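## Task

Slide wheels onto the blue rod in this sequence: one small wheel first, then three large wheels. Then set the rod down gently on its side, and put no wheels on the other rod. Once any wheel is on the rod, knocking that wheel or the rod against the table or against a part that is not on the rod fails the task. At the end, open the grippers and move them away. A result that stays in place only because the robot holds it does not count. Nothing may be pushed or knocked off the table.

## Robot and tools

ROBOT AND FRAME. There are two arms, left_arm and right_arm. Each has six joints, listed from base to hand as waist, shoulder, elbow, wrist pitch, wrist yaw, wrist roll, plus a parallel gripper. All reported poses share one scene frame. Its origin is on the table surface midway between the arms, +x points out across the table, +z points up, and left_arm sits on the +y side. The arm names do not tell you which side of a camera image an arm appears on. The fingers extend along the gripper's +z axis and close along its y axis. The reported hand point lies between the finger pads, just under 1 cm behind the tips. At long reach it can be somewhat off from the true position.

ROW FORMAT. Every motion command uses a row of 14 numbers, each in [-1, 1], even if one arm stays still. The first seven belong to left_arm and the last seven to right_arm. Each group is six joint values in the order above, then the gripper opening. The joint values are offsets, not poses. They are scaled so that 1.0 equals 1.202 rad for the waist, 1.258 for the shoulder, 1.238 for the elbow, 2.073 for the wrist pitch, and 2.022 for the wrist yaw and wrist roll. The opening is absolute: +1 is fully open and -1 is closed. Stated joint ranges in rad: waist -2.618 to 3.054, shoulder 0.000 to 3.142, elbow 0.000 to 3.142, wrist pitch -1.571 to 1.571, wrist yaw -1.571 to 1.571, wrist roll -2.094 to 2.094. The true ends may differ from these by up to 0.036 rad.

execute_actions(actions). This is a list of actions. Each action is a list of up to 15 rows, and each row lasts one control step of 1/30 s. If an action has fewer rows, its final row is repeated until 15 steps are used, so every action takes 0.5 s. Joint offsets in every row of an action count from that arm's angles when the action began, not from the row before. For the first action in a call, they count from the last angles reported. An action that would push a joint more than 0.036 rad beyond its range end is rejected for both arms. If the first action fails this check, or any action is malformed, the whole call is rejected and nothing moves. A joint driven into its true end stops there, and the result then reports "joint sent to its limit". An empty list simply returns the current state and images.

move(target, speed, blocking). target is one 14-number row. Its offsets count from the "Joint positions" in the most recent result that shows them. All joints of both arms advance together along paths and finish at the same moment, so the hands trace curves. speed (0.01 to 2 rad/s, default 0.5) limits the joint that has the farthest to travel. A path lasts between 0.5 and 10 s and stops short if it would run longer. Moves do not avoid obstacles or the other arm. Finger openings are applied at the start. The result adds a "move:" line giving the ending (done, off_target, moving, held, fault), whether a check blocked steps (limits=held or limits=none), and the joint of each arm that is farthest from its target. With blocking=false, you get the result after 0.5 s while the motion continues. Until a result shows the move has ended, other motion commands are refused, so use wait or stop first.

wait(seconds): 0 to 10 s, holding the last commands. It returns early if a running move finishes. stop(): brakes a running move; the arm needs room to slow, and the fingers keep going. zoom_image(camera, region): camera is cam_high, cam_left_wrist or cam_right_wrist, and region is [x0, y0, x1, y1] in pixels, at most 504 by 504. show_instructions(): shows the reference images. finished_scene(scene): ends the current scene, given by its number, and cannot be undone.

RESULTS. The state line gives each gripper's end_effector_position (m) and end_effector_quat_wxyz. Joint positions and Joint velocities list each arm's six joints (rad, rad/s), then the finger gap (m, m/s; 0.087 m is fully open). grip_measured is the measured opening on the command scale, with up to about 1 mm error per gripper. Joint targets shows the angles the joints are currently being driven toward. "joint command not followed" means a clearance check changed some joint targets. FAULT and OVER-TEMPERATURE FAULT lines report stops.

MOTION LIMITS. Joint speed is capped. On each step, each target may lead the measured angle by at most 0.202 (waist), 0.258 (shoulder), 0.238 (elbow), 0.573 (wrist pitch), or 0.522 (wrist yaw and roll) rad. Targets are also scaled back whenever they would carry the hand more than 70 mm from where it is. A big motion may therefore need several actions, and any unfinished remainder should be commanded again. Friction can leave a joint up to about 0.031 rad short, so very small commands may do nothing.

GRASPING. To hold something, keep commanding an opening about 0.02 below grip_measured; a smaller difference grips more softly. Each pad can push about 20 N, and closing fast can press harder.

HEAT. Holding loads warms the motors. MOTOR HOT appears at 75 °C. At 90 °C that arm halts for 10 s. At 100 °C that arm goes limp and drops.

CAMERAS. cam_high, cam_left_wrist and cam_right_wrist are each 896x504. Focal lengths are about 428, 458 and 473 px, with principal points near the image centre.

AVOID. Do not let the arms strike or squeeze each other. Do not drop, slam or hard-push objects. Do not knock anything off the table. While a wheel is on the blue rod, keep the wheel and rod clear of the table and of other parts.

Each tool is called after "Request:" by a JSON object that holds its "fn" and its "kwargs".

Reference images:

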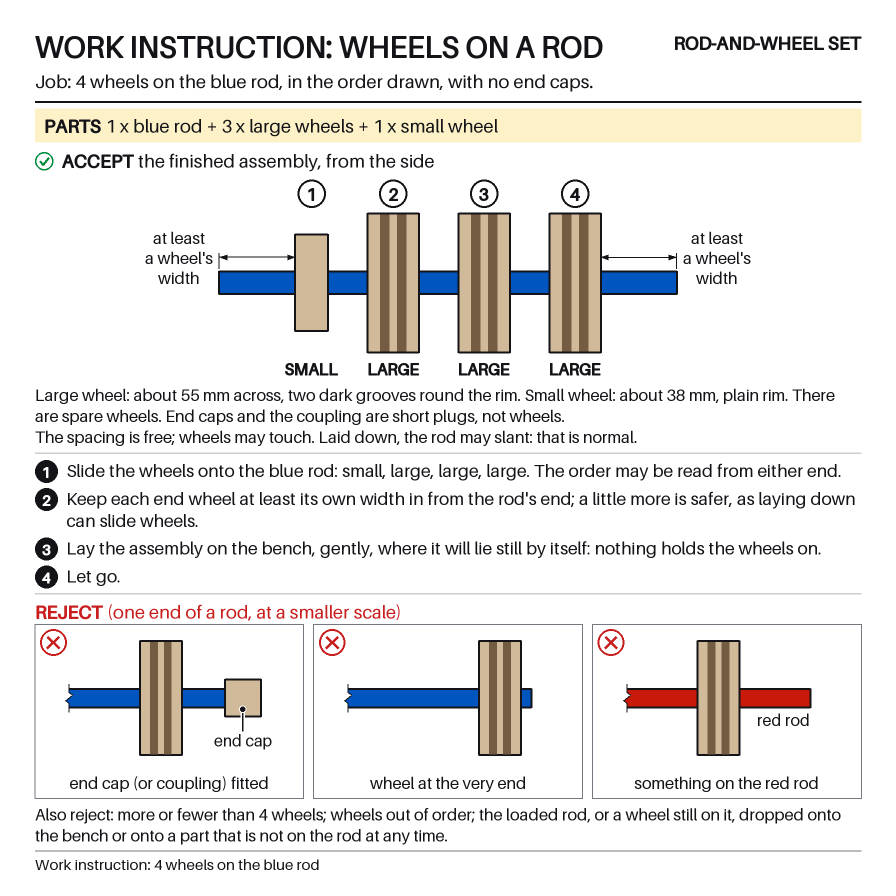

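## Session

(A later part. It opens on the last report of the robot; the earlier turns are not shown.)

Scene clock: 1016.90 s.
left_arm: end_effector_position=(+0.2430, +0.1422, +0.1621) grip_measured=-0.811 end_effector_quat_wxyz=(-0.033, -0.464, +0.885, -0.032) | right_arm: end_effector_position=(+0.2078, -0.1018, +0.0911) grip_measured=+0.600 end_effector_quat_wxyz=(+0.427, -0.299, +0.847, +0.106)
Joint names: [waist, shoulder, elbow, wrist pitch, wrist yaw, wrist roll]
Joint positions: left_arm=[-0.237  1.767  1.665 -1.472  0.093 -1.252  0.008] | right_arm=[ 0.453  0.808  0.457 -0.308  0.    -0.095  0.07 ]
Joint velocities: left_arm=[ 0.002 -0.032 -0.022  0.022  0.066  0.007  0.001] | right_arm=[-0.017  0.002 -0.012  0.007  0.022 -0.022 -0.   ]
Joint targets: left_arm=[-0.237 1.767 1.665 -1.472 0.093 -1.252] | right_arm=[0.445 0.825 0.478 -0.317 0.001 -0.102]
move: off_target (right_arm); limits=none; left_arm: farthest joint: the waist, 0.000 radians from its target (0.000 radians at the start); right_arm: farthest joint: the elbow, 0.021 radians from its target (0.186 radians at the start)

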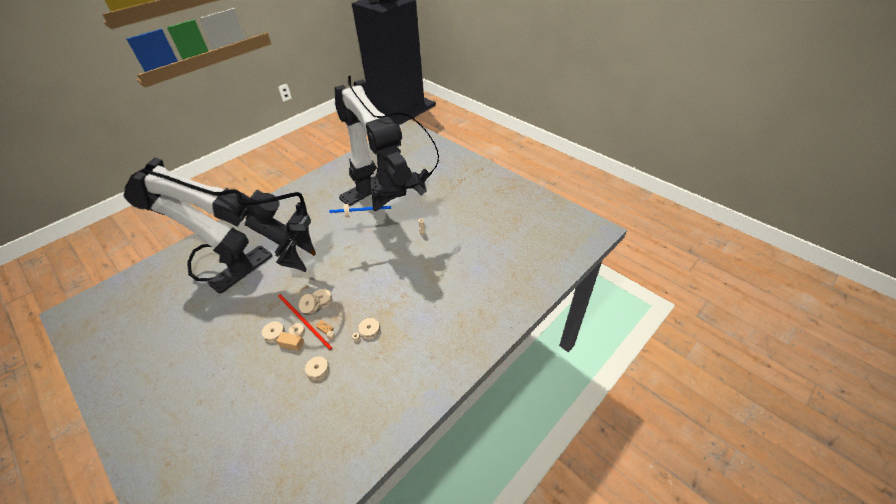

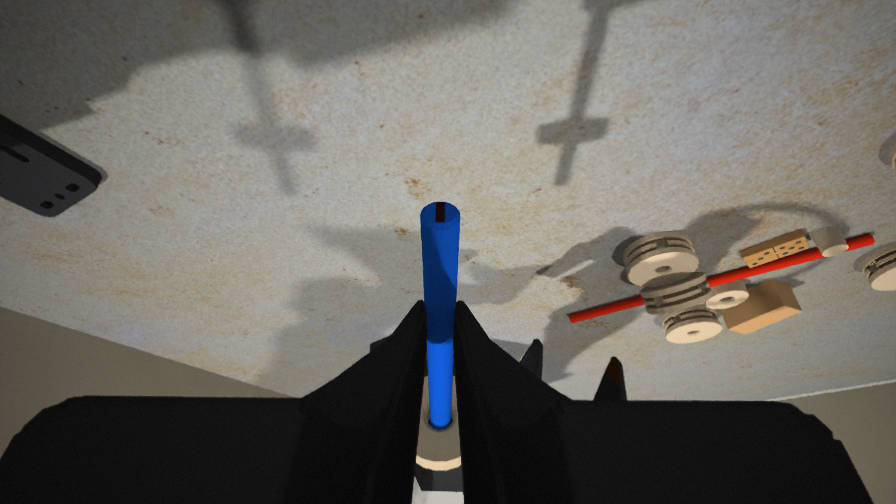

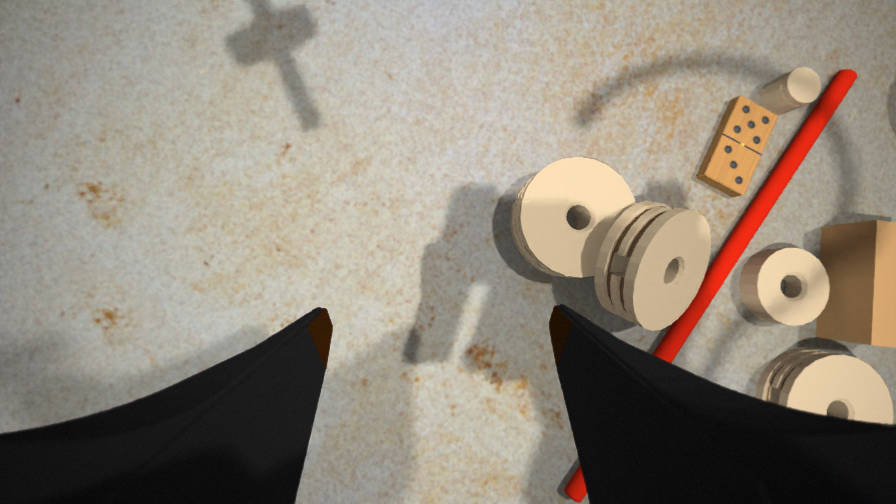

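Request:
{"fn": "move", "kwargs": {"target": [0,0,0,0,0,0,-0.85, -0.599,0.8386,0.7746,-0.396,0,-0.1063,0.6], "speed": 1.2}}

Scene clock: 1033.00 s.
left_arm: end_effector_position=(+0.2430, +0.1422, +0.1621) grip_measured=-0.811 end_effector_quat_wxyz=(-0.033, -0.464, +0.885, -0.032) | right_arm: end_effector_position=(+0.2837, -0.2947, +0.0609) grip_measured=+0.600 end_effector_quat_wxyz=(-0.004, -0.083, +0.997, +0.002)
Joint names: [waist, shoulder, elbow, wrist pitch, wrist yaw, wrist roll]
Joint positions: left_arm=[-0.237  1.767  1.665 -1.472  0.093 -1.252  0.008] | right_arm=[-0.267  1.862  1.396 -1.114 -0.002 -0.303  0.07 ]
Joint velocities: left_arm=[-0.017  0.007  0.007  0.037 -0.007 -0.037 -0.   ] | right_arm=[-0.007 -0.002  0.007 -0.081  0.022 -0.037 -0.   ]
Joint targets: left_arm=[-0.237 1.767 1.665 -1.472 0.093 -1.252] | right_arm=[-0.267 1.863 1.416 -1.128 0.000 -0.310]
move: done; limits=none; left_arm: farthest joint: the waist, 0.000 radians from its target (0.000 radians at the start); right_arm: farthest joint: the elbow, 0.020 radians from its target (0.959 radians at the start)

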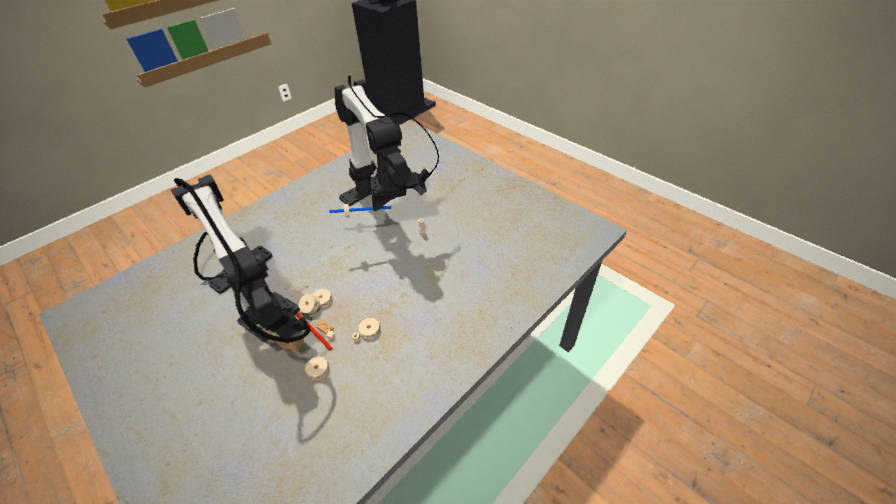

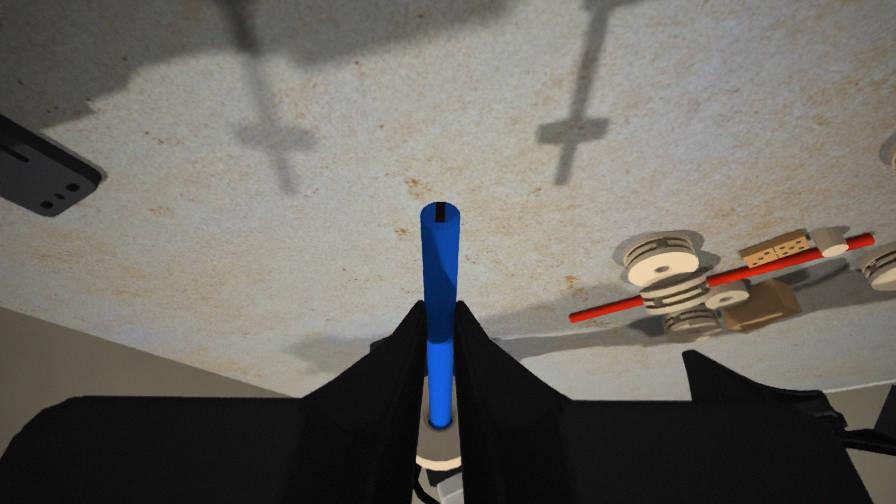

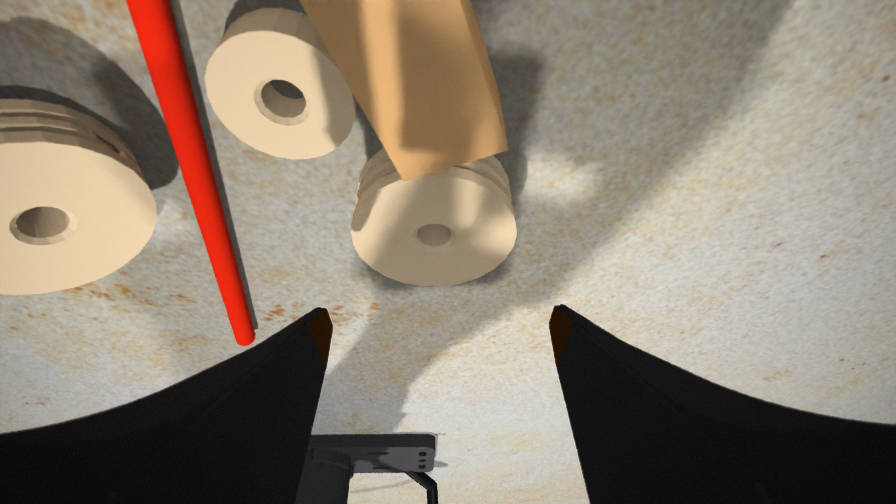

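Request:
{"fn": "move", "kwargs": {"target": [0,0,0,0,0,0,-0.85, 0.0166,0.053,-0.0989,0.0918,0,0,0.6], "speed": 0.35}}

Scene clock: 1056.23 s.
left_arm: end_effector_position=(+0.2430, +0.1422, +0.1621) grip_measured=-0.811 end_effector_quat_wxyz=(-0.033, -0.464, +0.885, -0.032) | right_arm: end_effector_position=(+0.2864, -0.2913, +0.0147) grip_measured=+0.600 end_effector_quat_wxyz=(-0.003, -0.090, +0.996, +0.002)
Joint names: [waist, shoulder, elbow, wrist pitch, wrist yaw, wrist roll]
Joint positions: left_arm=[-0.237  1.767  1.665 -1.472  0.093 -1.252  0.008] | right_arm=[-0.254  1.921  1.284 -0.94  -0.002 -0.304  0.07 ]
Joint velocities: left_arm=[ 0.002 -0.017  0.002 -0.066 -0.022  0.022 -0.   ] | right_arm=[ 0.002  0.017  0.007  0.022  0.037  0.037 -0.001]
Joint targets: left_arm=[-0.237 1.767 1.665 -1.472 0.093 -1.252] | right_arm=[-0.247 1.928 1.274 -0.923 -0.002 -0.304]
move: done; limits=none; left_arm: farthest joint: the waist, 0.000 radians from its target (0.000 radians at the start); right_arm: farthest joint: the wrist pitch, 0.016 radians from its target (0.190 radians at the start)

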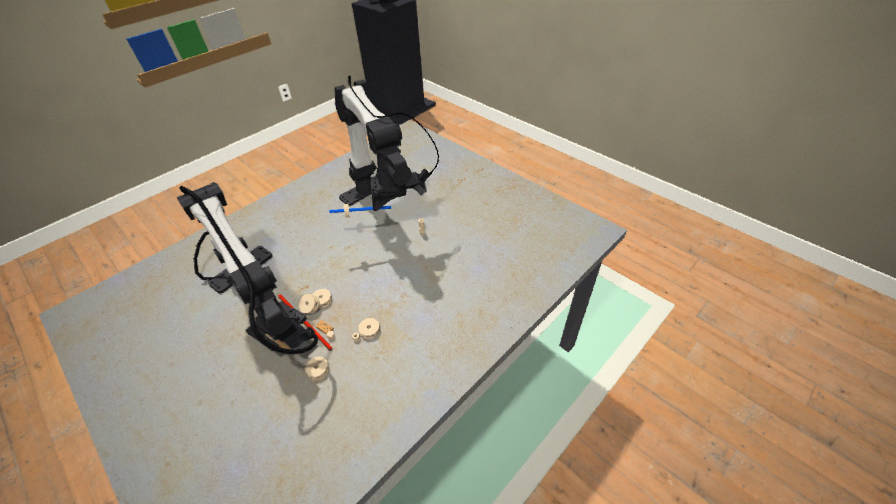

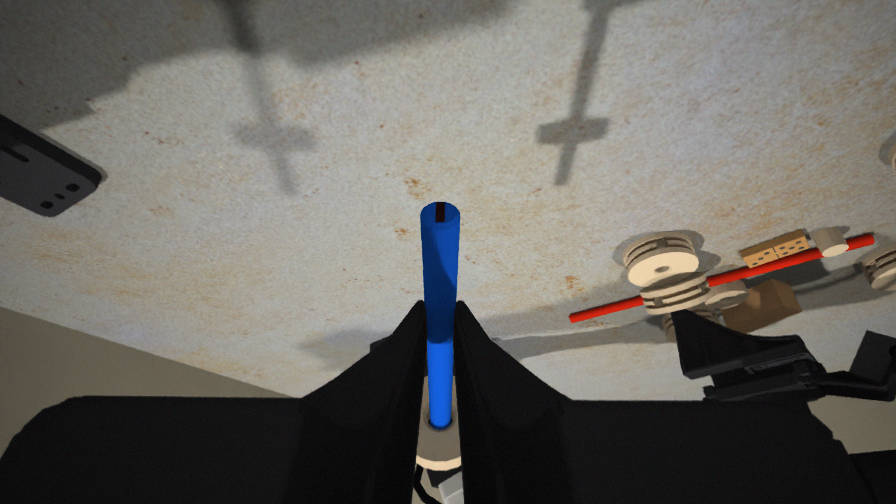

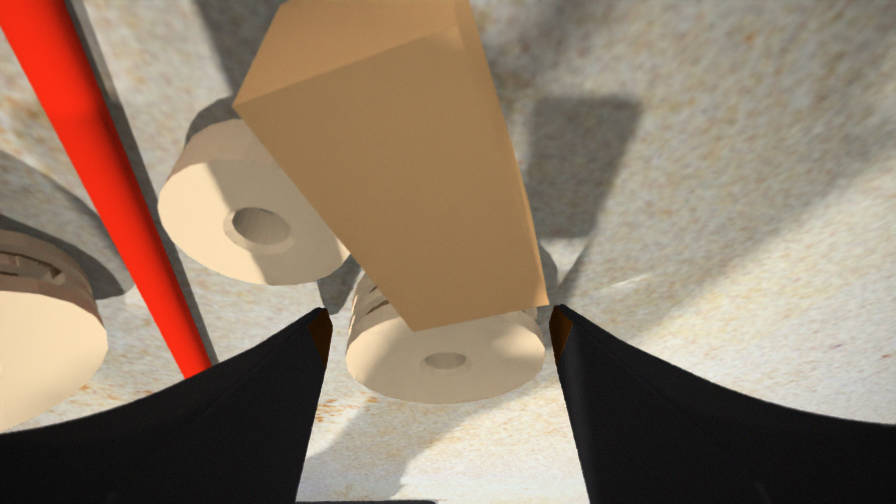

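Request:
{"fn": "execute_actions", "kwargs": {"actions": [[[0,0,0,0,0,0,-0.85,0,0,0,0,0,0,0.55],[0,0,0,0,0,0,-0.85,0,0,0,0,0,0,0.5],[0,0,0,0,0,0,-0.85,0,0,0,0,0,0,0.45],[0,0,0,0,0,0,-0.85,0,0,0,0,0,0,0.4],[0,0,0,0,0,0,-0.85,0,0,0,0,0,0,0.36],[0,0,0,0,0,0,-0.85,0,0,0,0,0,0,0.33],[0,0,0,0,0,0,-0.85,0,0,0,0,0,0,0.31],[0,0,0,0,0,0,-0.85,0,0,0,0,0,0,0.29],[0,0,0,0,0,0,-0.85,0,0,0,0,0,0,0.275],[0,0,0,0,0,0,-0.85,0,0,0,0,0,0,0.26],[0,0,0,0,0,0,-0.85,0,0,0,0,0,0,0.25],[0,0,0,0,0,0,-0.85,0,0,0,0,0,0,0.24],[0,0,0,0,0,0,-0.85,0,0,0,0,0,0,0.23]]]}}

Scene clock: 1064.73 s.
left_arm: end_effector_position=(+0.2430, +0.1422, +0.1621) grip_measured=-0.811 end_effector_quat_wxyz=(-0.033, -0.464, +0.885, -0.032) | right_arm: end_effector_position=(+0.2865, -0.2913, +0.0147) grip_measured=+0.294 end_effector_quat_wxyz=(-0.003, -0.090, +0.996, +0.002)
Joint names: [waist, shoulder, elbow, wrist pitch, wrist yaw, wrist roll]
Joint positions: left_arm=[-0.237  1.767  1.665 -1.472  0.093 -1.252  0.008] | right_arm=[-0.254  1.921  1.284 -0.94  -0.002 -0.304  0.057]
Joint velocities: left_arm=[ 0.007  0.002 -0.017 -0.066 -0.051  0.022  0.001] | right_arm=[-0.022 -0.002  0.002 -0.007  0.081 -0.051 -0.001]
Joint targets: left_arm=[-0.237 1.767 1.665 -1.472 0.093 -1.252] | right_arm=[-0.254 1.921 1.284 -0.940 -0.002 -0.304]

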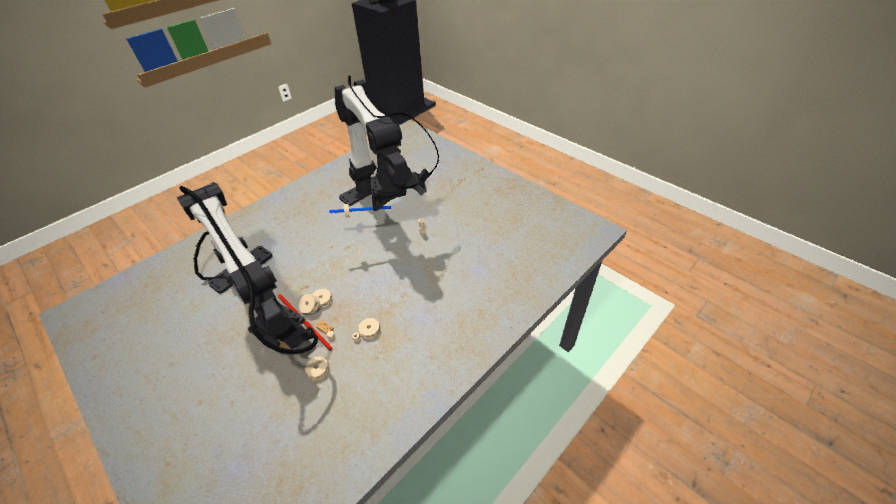

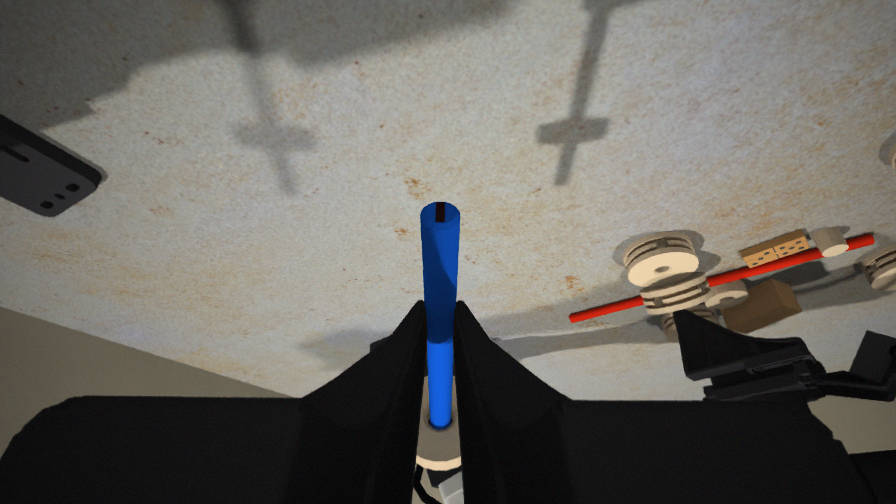

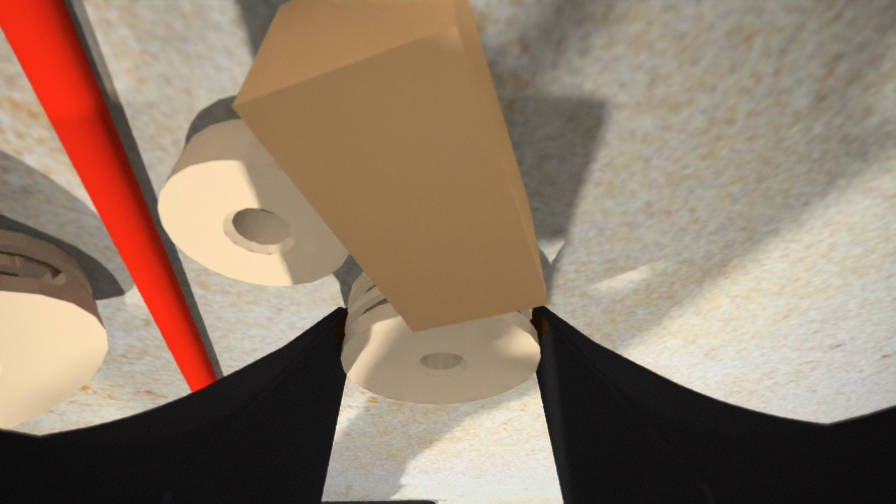

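Request:
{"fn": "move", "kwargs": {"target": [0,0,0,0,0,0,-0.85, 0,-0.27,-0.115,0,0,0,0.25], "speed": 0.7}}

Scene clock: 1073.17 s.
left_arm: end_effector_position=(+0.2430, +0.1422, +0.1621) grip_measured=-0.811 end_effector_quat_wxyz=(-0.033, -0.464, +0.885, -0.032) | right_arm: end_effector_position=(+0.2661, -0.2887, +0.0742) grip_measured=+0.294 end_effector_quat_wxyz=(+0.092, -0.089, +0.992, -0.019)
Joint names: [waist, shoulder, elbow, wrist pitch, wrist yaw, wrist roll]
Joint positions: left_arm=[-0.237  1.767  1.665 -1.472  0.093 -1.252  0.008] | right_arm=[-0.254  1.595  1.153 -0.939 -0.002 -0.304  0.057]
Joint velocities: left_arm=[-0.012 -0.022 -0.002  0.007  0.022  0.051 -0.001] | right_arm=[-0.012 -0.017  0.022 -0.037  0.022 -0.066  0.   ]
Joint targets: left_arm=[-0.237 1.767 1.665 -1.472 0.093 -1.252] | right_arm=[-0.254 1.581 1.142 -0.940 -0.002 -0.304]
move: done; limits=none; left_arm: farthest joint: the waist, 0.000 radians from its target (0.000 radians at the start); right_arm: farthest joint: the shoulder, 0.014 radians from its target (0.340 radians at the start)

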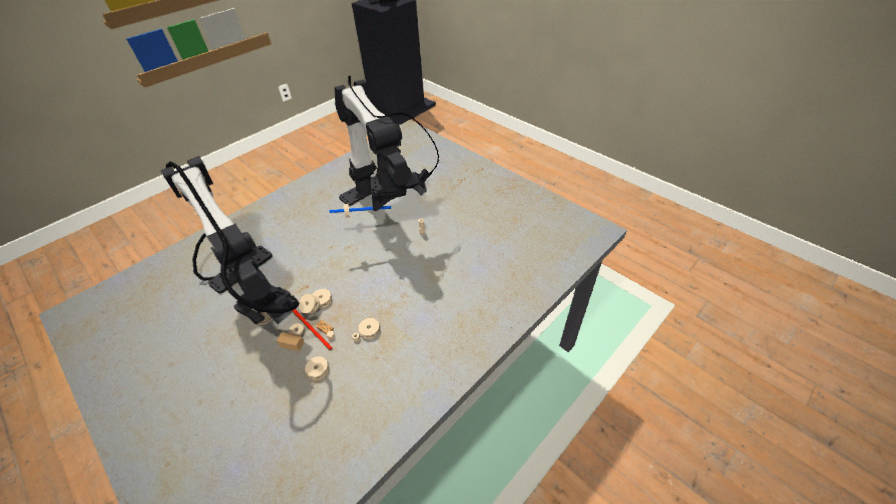

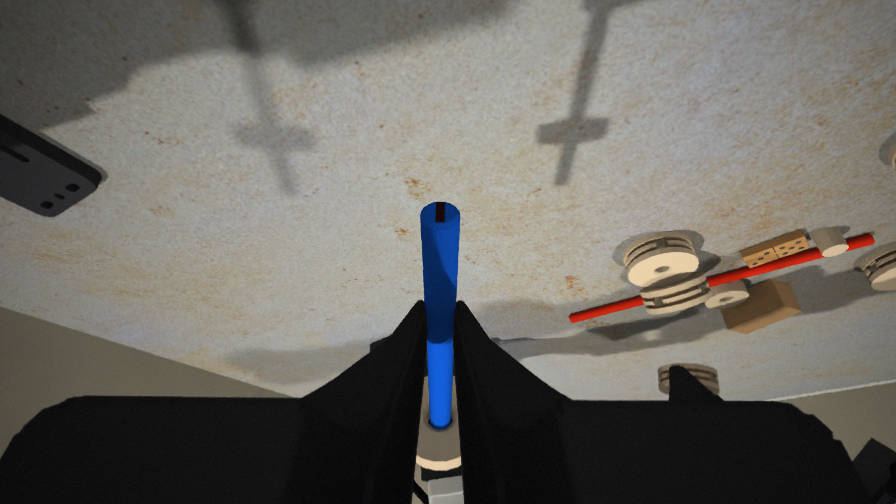

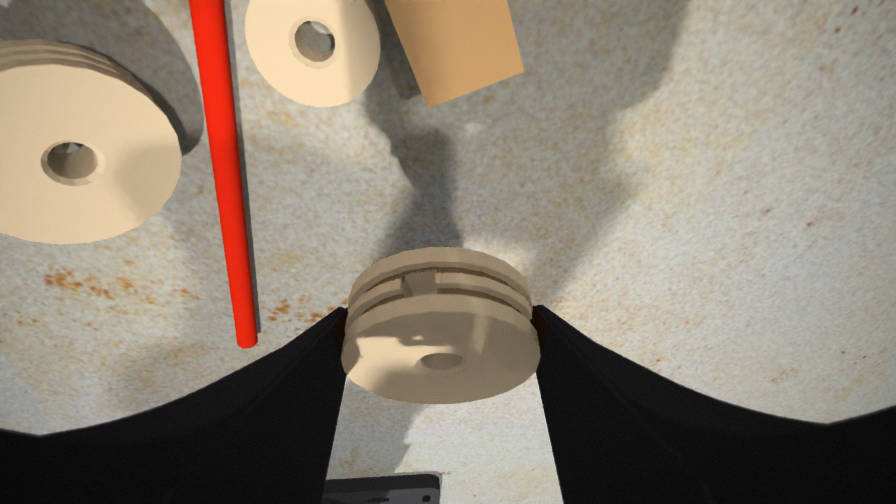

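Request:
{"fn": "move", "kwargs": {"target": [0,0,0,0,0,0,-0.85, 0.9368,-0.844,-0.7165,0.5557,0,0.1543,0.25], "speed": 1.0}}

Scene clock: 1099.13 s.
left_arm: end_effector_position=(+0.2430, +0.1422, +0.1621) grip_measured=-0.811 end_effector_quat_wxyz=(-0.033, -0.464, +0.885, -0.032) | right_arm: end_effector_position=(+0.1469, +0.0031, +0.1788) grip_measured=+0.294 end_effector_quat_wxyz=(+0.592, -0.353, +0.649, +0.323)
Joint names: [waist, shoulder, elbow, wrist pitch, wrist yaw, wrist roll]
Joint positions: left_arm=[-0.237  1.767  1.665 -1.472  0.093 -1.252  0.008] | right_arm=[ 0.864  0.551  0.276  0.184 -0.003  0.001  0.057]
Joint velocities: left_arm=[-0.017  0.007 -0.007 -0.022  0.022 -0.022  0.   ] | right_arm=[ 0.002 -0.022 -0.007 -0.095  0.007 -0.022  0.   ]
Joint targets: left_arm=[-0.237 1.767 1.665 -1.472 0.093 -1.252] | right_arm=[0.872 0.534 0.266 0.213 -0.002 0.009]
move: off_target (right_arm); limits=none; left_arm: farthest joint: the waist, 0.000 radians from its target (0.000 radians at the start); right_arm: farthest joint: the wrist pitch, 0.029 radians from its target (1.152 radians at the start)

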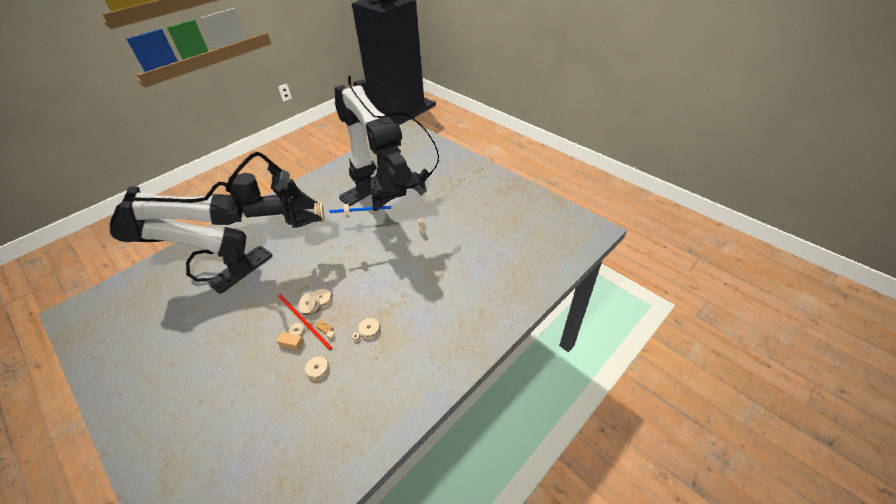

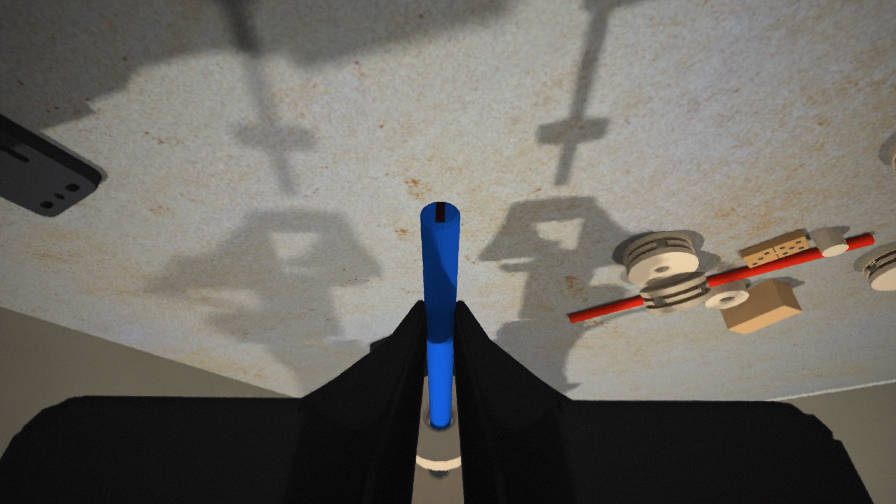

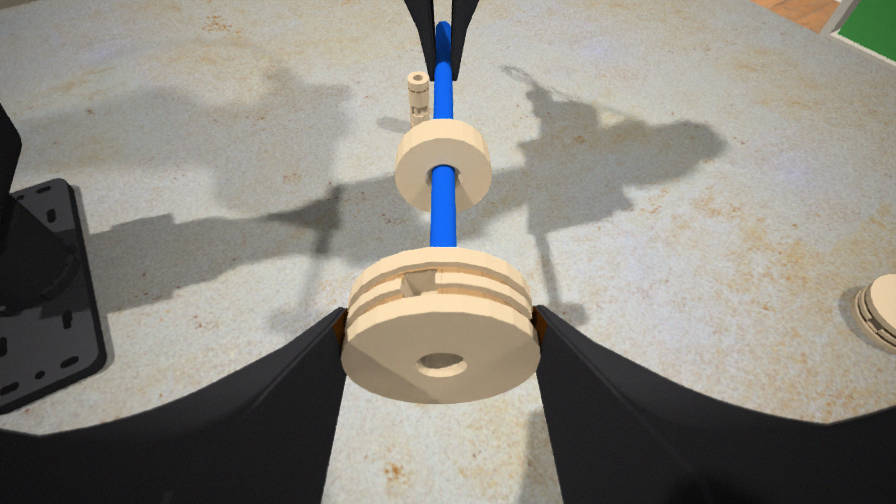

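Request:
{"fn": "execute_actions", "kwargs": {"actions": [[[0,0,0,0,0,0,-0.85,0,0.0225,0.0200,0.0247,0,0,0.25],[0,0,0,0,0,0,-0.85,0,0.0308,0.0243,0.0294,0,0,0.25],[0,0,0,0,0,0,-0.85,0,0.0390,0.0250,0.0340,0,0,0.25],[0,0,0,0,0,0,-0.85,0,0.0473,0.0257,0.0387,0,0,0.25],[0,0,0,0,0,0,-0.85,0,0.0555,0.0265,0.0434,0,0,0.25],[0,0,0,0,0,0,-0.85,0,0.0637,0.0272,0.0480,0,0,0.25],[0,0,0,0,0,0,-0.85,0,0.0720,0.0279,0.0527,0,0,0.25],[0,0,0,0,0,0,-0.85,0,0.0802,0.0286,0.0573,0,0,0.25],[0,0,0,0,0,0,-0.85,0,0.0885,0.0293,0.0620,0,0,0.25],[0,0,0,0,0,0,-0.85,0,0.0967,0.0300,0.0620,0,0,0.25]]]}}

Request:
{"fn": "wait", "kwargs": {"seconds": 0.2}}

Request:
{"fn": "zoom_image", "kwargs": {"camera": "cam_high", "region": [290, 180, 400, 240]}}

Scene clock: 1113.60 s.
left_arm: end_effector_position=(+0.2430, +0.1422, +0.1621) grip_measured=-0.811 end_effector_quat_wxyz=(-0.033, -0.464, +0.885, -0.032) | right_arm: end_effector_position=(+0.1545, +0.0147, +0.1780) grip_measured=+0.294 end_effector_quat_wxyz=(+0.591, -0.353, +0.650, +0.322)
Joint names: [waist, shoulder, elbow, wrist pitch, wrist yaw, wrist roll]
Joint positions: left_arm=[-0.237  1.767  1.665 -1.472  0.093 -1.252  0.008] | right_arm=[ 0.864  0.657  0.291  0.272 -0.003  0.001  0.057]
Joint velocities: left_arm=[-0.012  0.012  0.027 -0.007  0.022 -0.037 -0.001] | right_arm=[-0.012 -0.007 -0.012  0.168  0.022  0.037 -0.   ]
Joint targets: left_arm=[-0.237 1.767 1.665 -1.472 0.093 -1.252] | right_arm=[0.864 0.673 0.313 0.312 -0.003 0.001]

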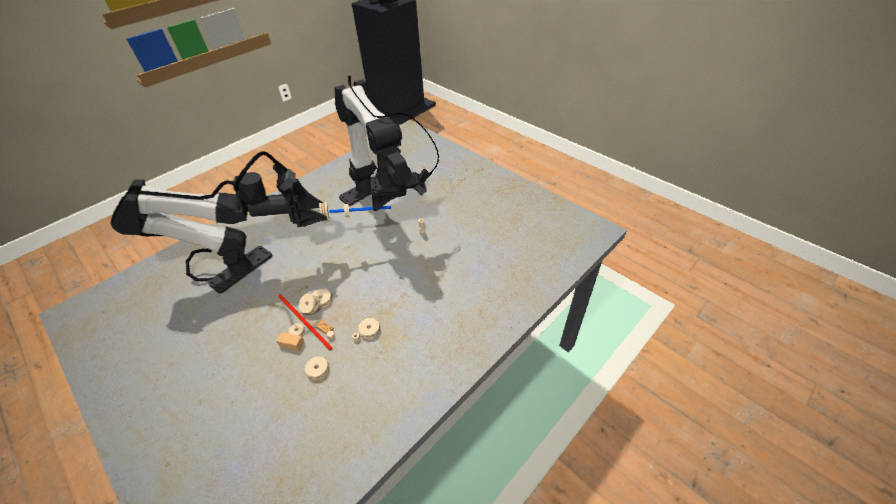

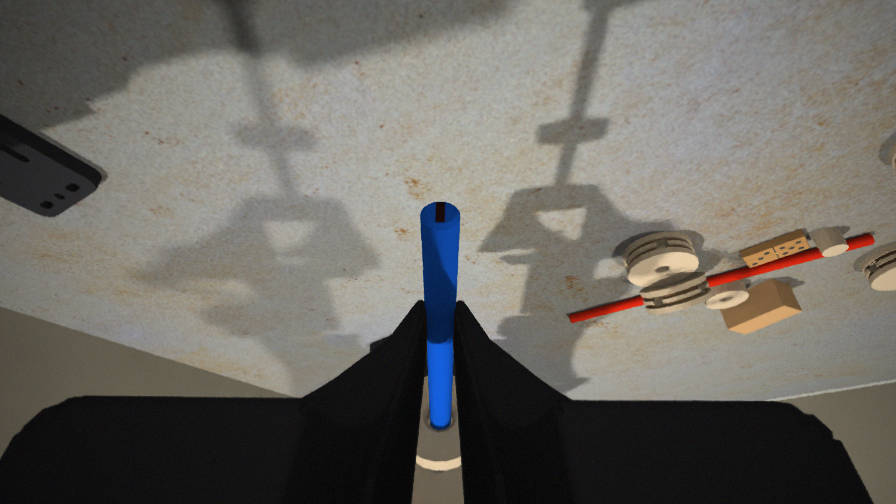

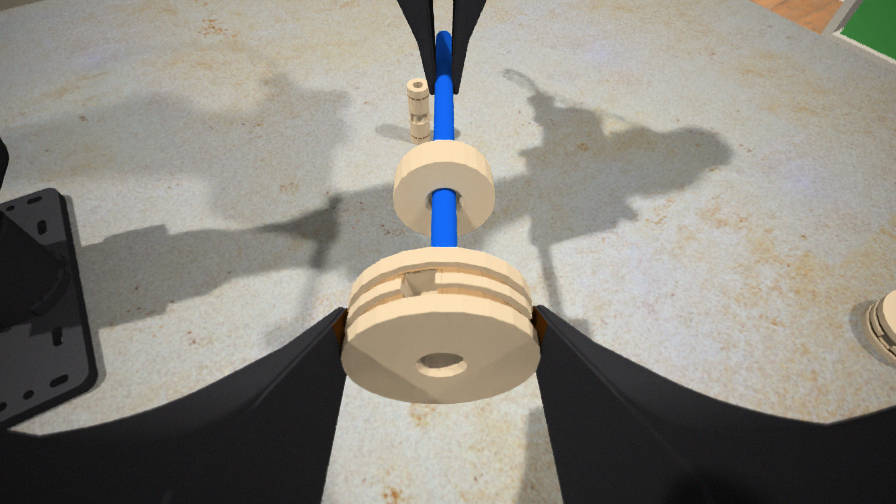

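Scene clock: 1113.80 s.
left_arm: end_effector_position=(+0.2430, +0.1422, +0.1621) grip_measured=-0.811 end_effector_quat_wxyz=(-0.033, -0.464, +0.885, -0.032) | right_arm: end_effector_position=(+0.1548, +0.0152, +0.1803) grip_measured=+0.294 end_effector_quat_wxyz=(+0.594, -0.352, +0.647, +0.324)
Joint names: [waist, shoulder, elbow, wrist pitch, wrist yaw, wrist roll]
Joint positions: left_arm=[-0.237  1.767  1.665 -1.472  0.093 -1.252  0.008] | right_arm=[ 0.864  0.657  0.291  0.281 -0.003  0.001  0.057]
Joint velocities: left_arm=[-0.002  0.007  0.002 -0.022 -0.007 -0.051  0.   ] | right_arm=[-0.007 -0.007 -0.002  0.037  0.051  0.007 -0.001]
Joint targets: left_arm=[-0.237 1.767 1.665 -1.472 0.093 -1.252] | right_arm=[0.864 0.673 0.313 0.312 -0.003 0.001]
wait: 0.20 s; no rest

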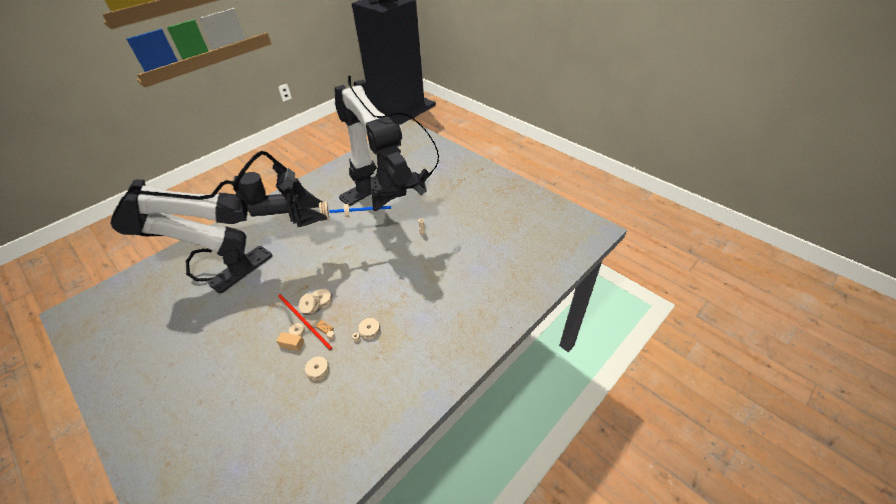

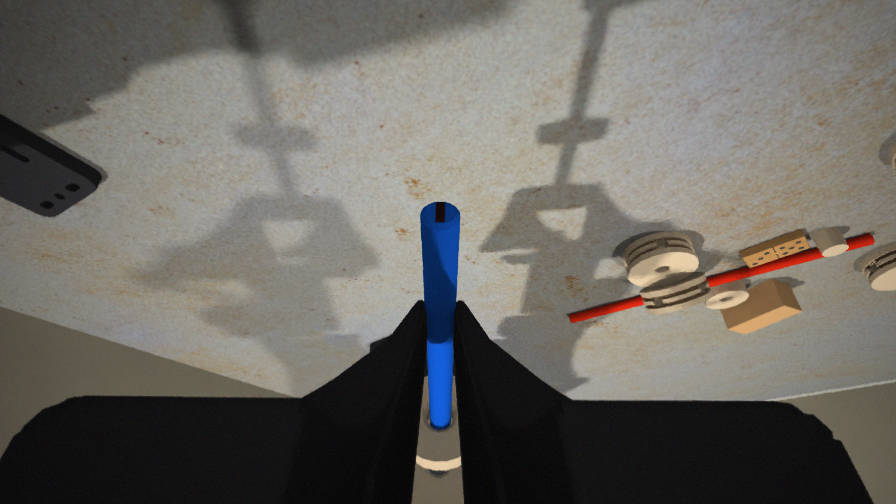

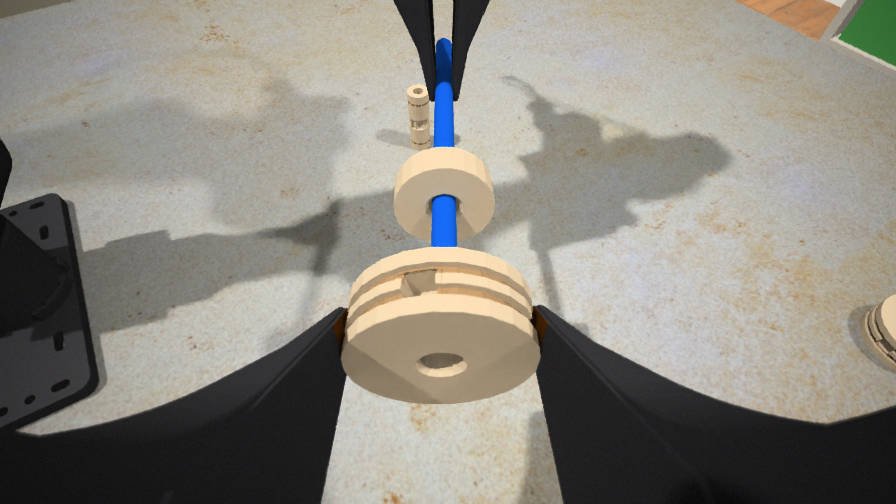

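Region (290, 180, 400, 240) of cam_high's 896x504 image, scaled by 4.582, with more detail than that image has; it fills the top 275 rows of this view, and the rest is white.

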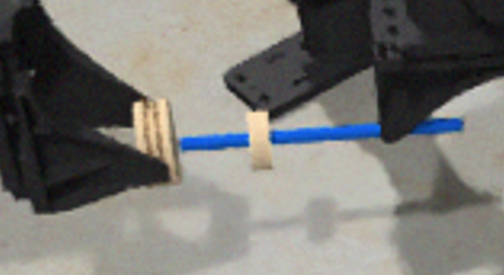

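Request:
{"fn": "execute_actions", "kwargs": {"actions": []}}

Request:
{"fn": "zoom_image", "kwargs": {"camera": "cam_left_wrist", "region": [390, 404, 490, 504]}}

Request:
{"fn": "zoom_image", "kwargs": {"camera": "cam_high", "region": [305, 190, 365, 230]}}

Scene clock: 1141.87 s.
left_arm: end_effector_position=(+0.2430, +0.1422, +0.1621) grip_measured=-0.811 end_effector_quat_wxyz=(-0.033, -0.464, +0.885, -0.032) | right_arm: end_effector_position=(+0.1549, +0.0153, +0.1809) grip_measured=+0.294 end_effector_quat_wxyz=(+0.595, -0.351, +0.646, +0.324)
Joint names: [waist, shoulder, elbow, wrist pitch, wrist yaw, wrist roll]
Joint positions: left_arm=[-0.237  1.767  1.665 -1.472  0.093 -1.252  0.008] | right_arm=[ 0.864  0.657  0.291  0.284 -0.003  0.001  0.057]
Joint velocities: left_arm=[-0.002  0.002 -0.017 -0.037 -0.037  0.066 -0.   ] | right_arm=[ 0.012 -0.007  0.007 -0.037  0.051  0.081 -0.   ]
Joint targets: left_arm=[-0.237 1.767 1.665 -1.472 0.093 -1.252] | right_arm=[0.864 0.673 0.313 0.312 -0.003 0.001]

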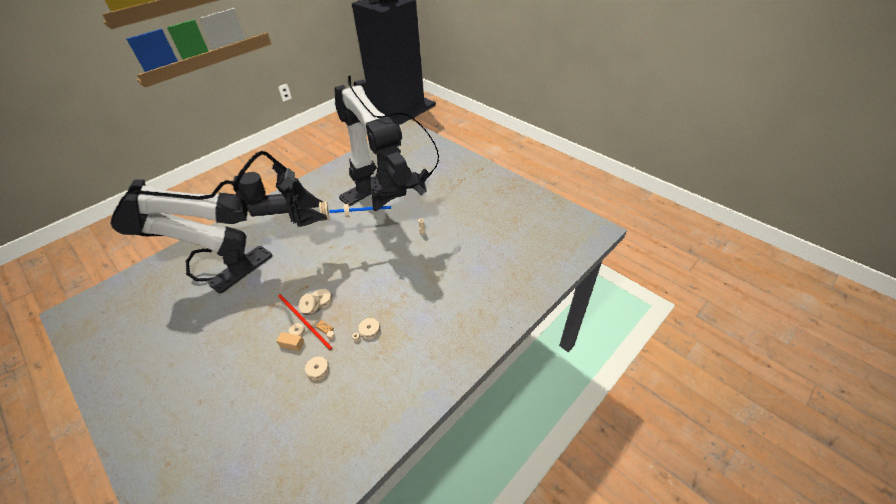

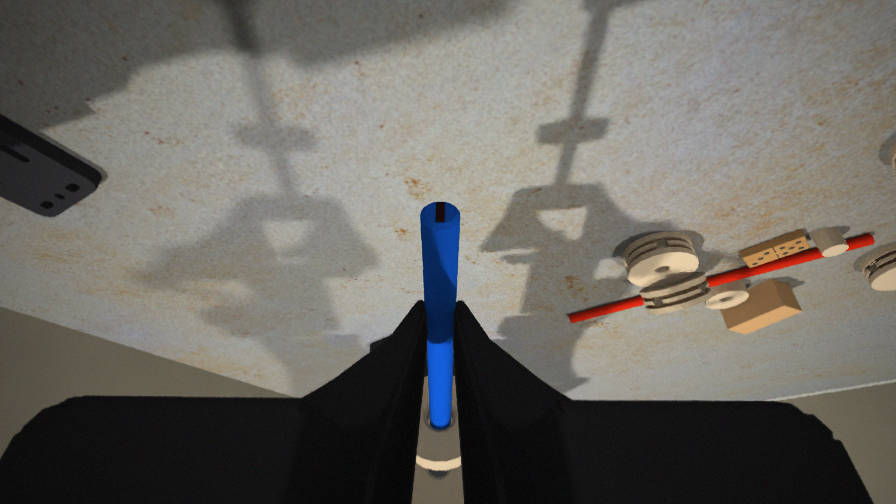

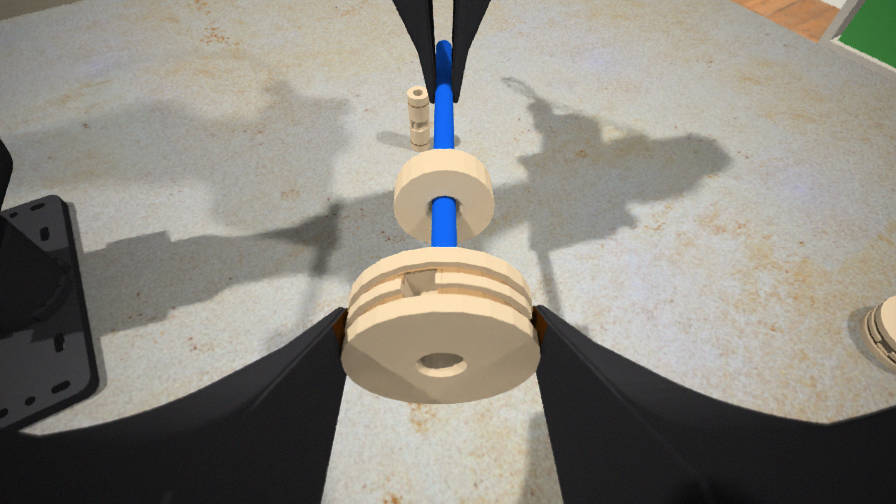

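Region (390, 404, 490, 504) of cam_left_wrist's 896x504 image, scaled by 5.040, with more detail than that image has.

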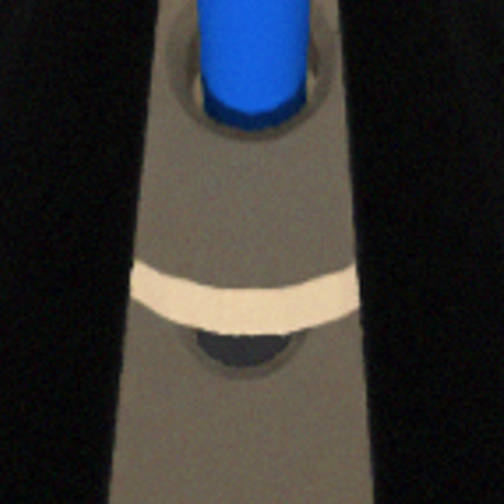

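Region (305, 190, 365, 230) of cam_high's 896x504 image, scaled by 8.400, with more detail than that image has.

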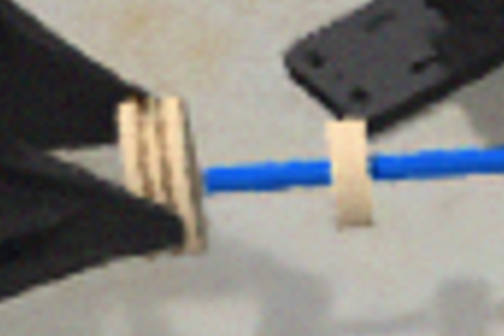

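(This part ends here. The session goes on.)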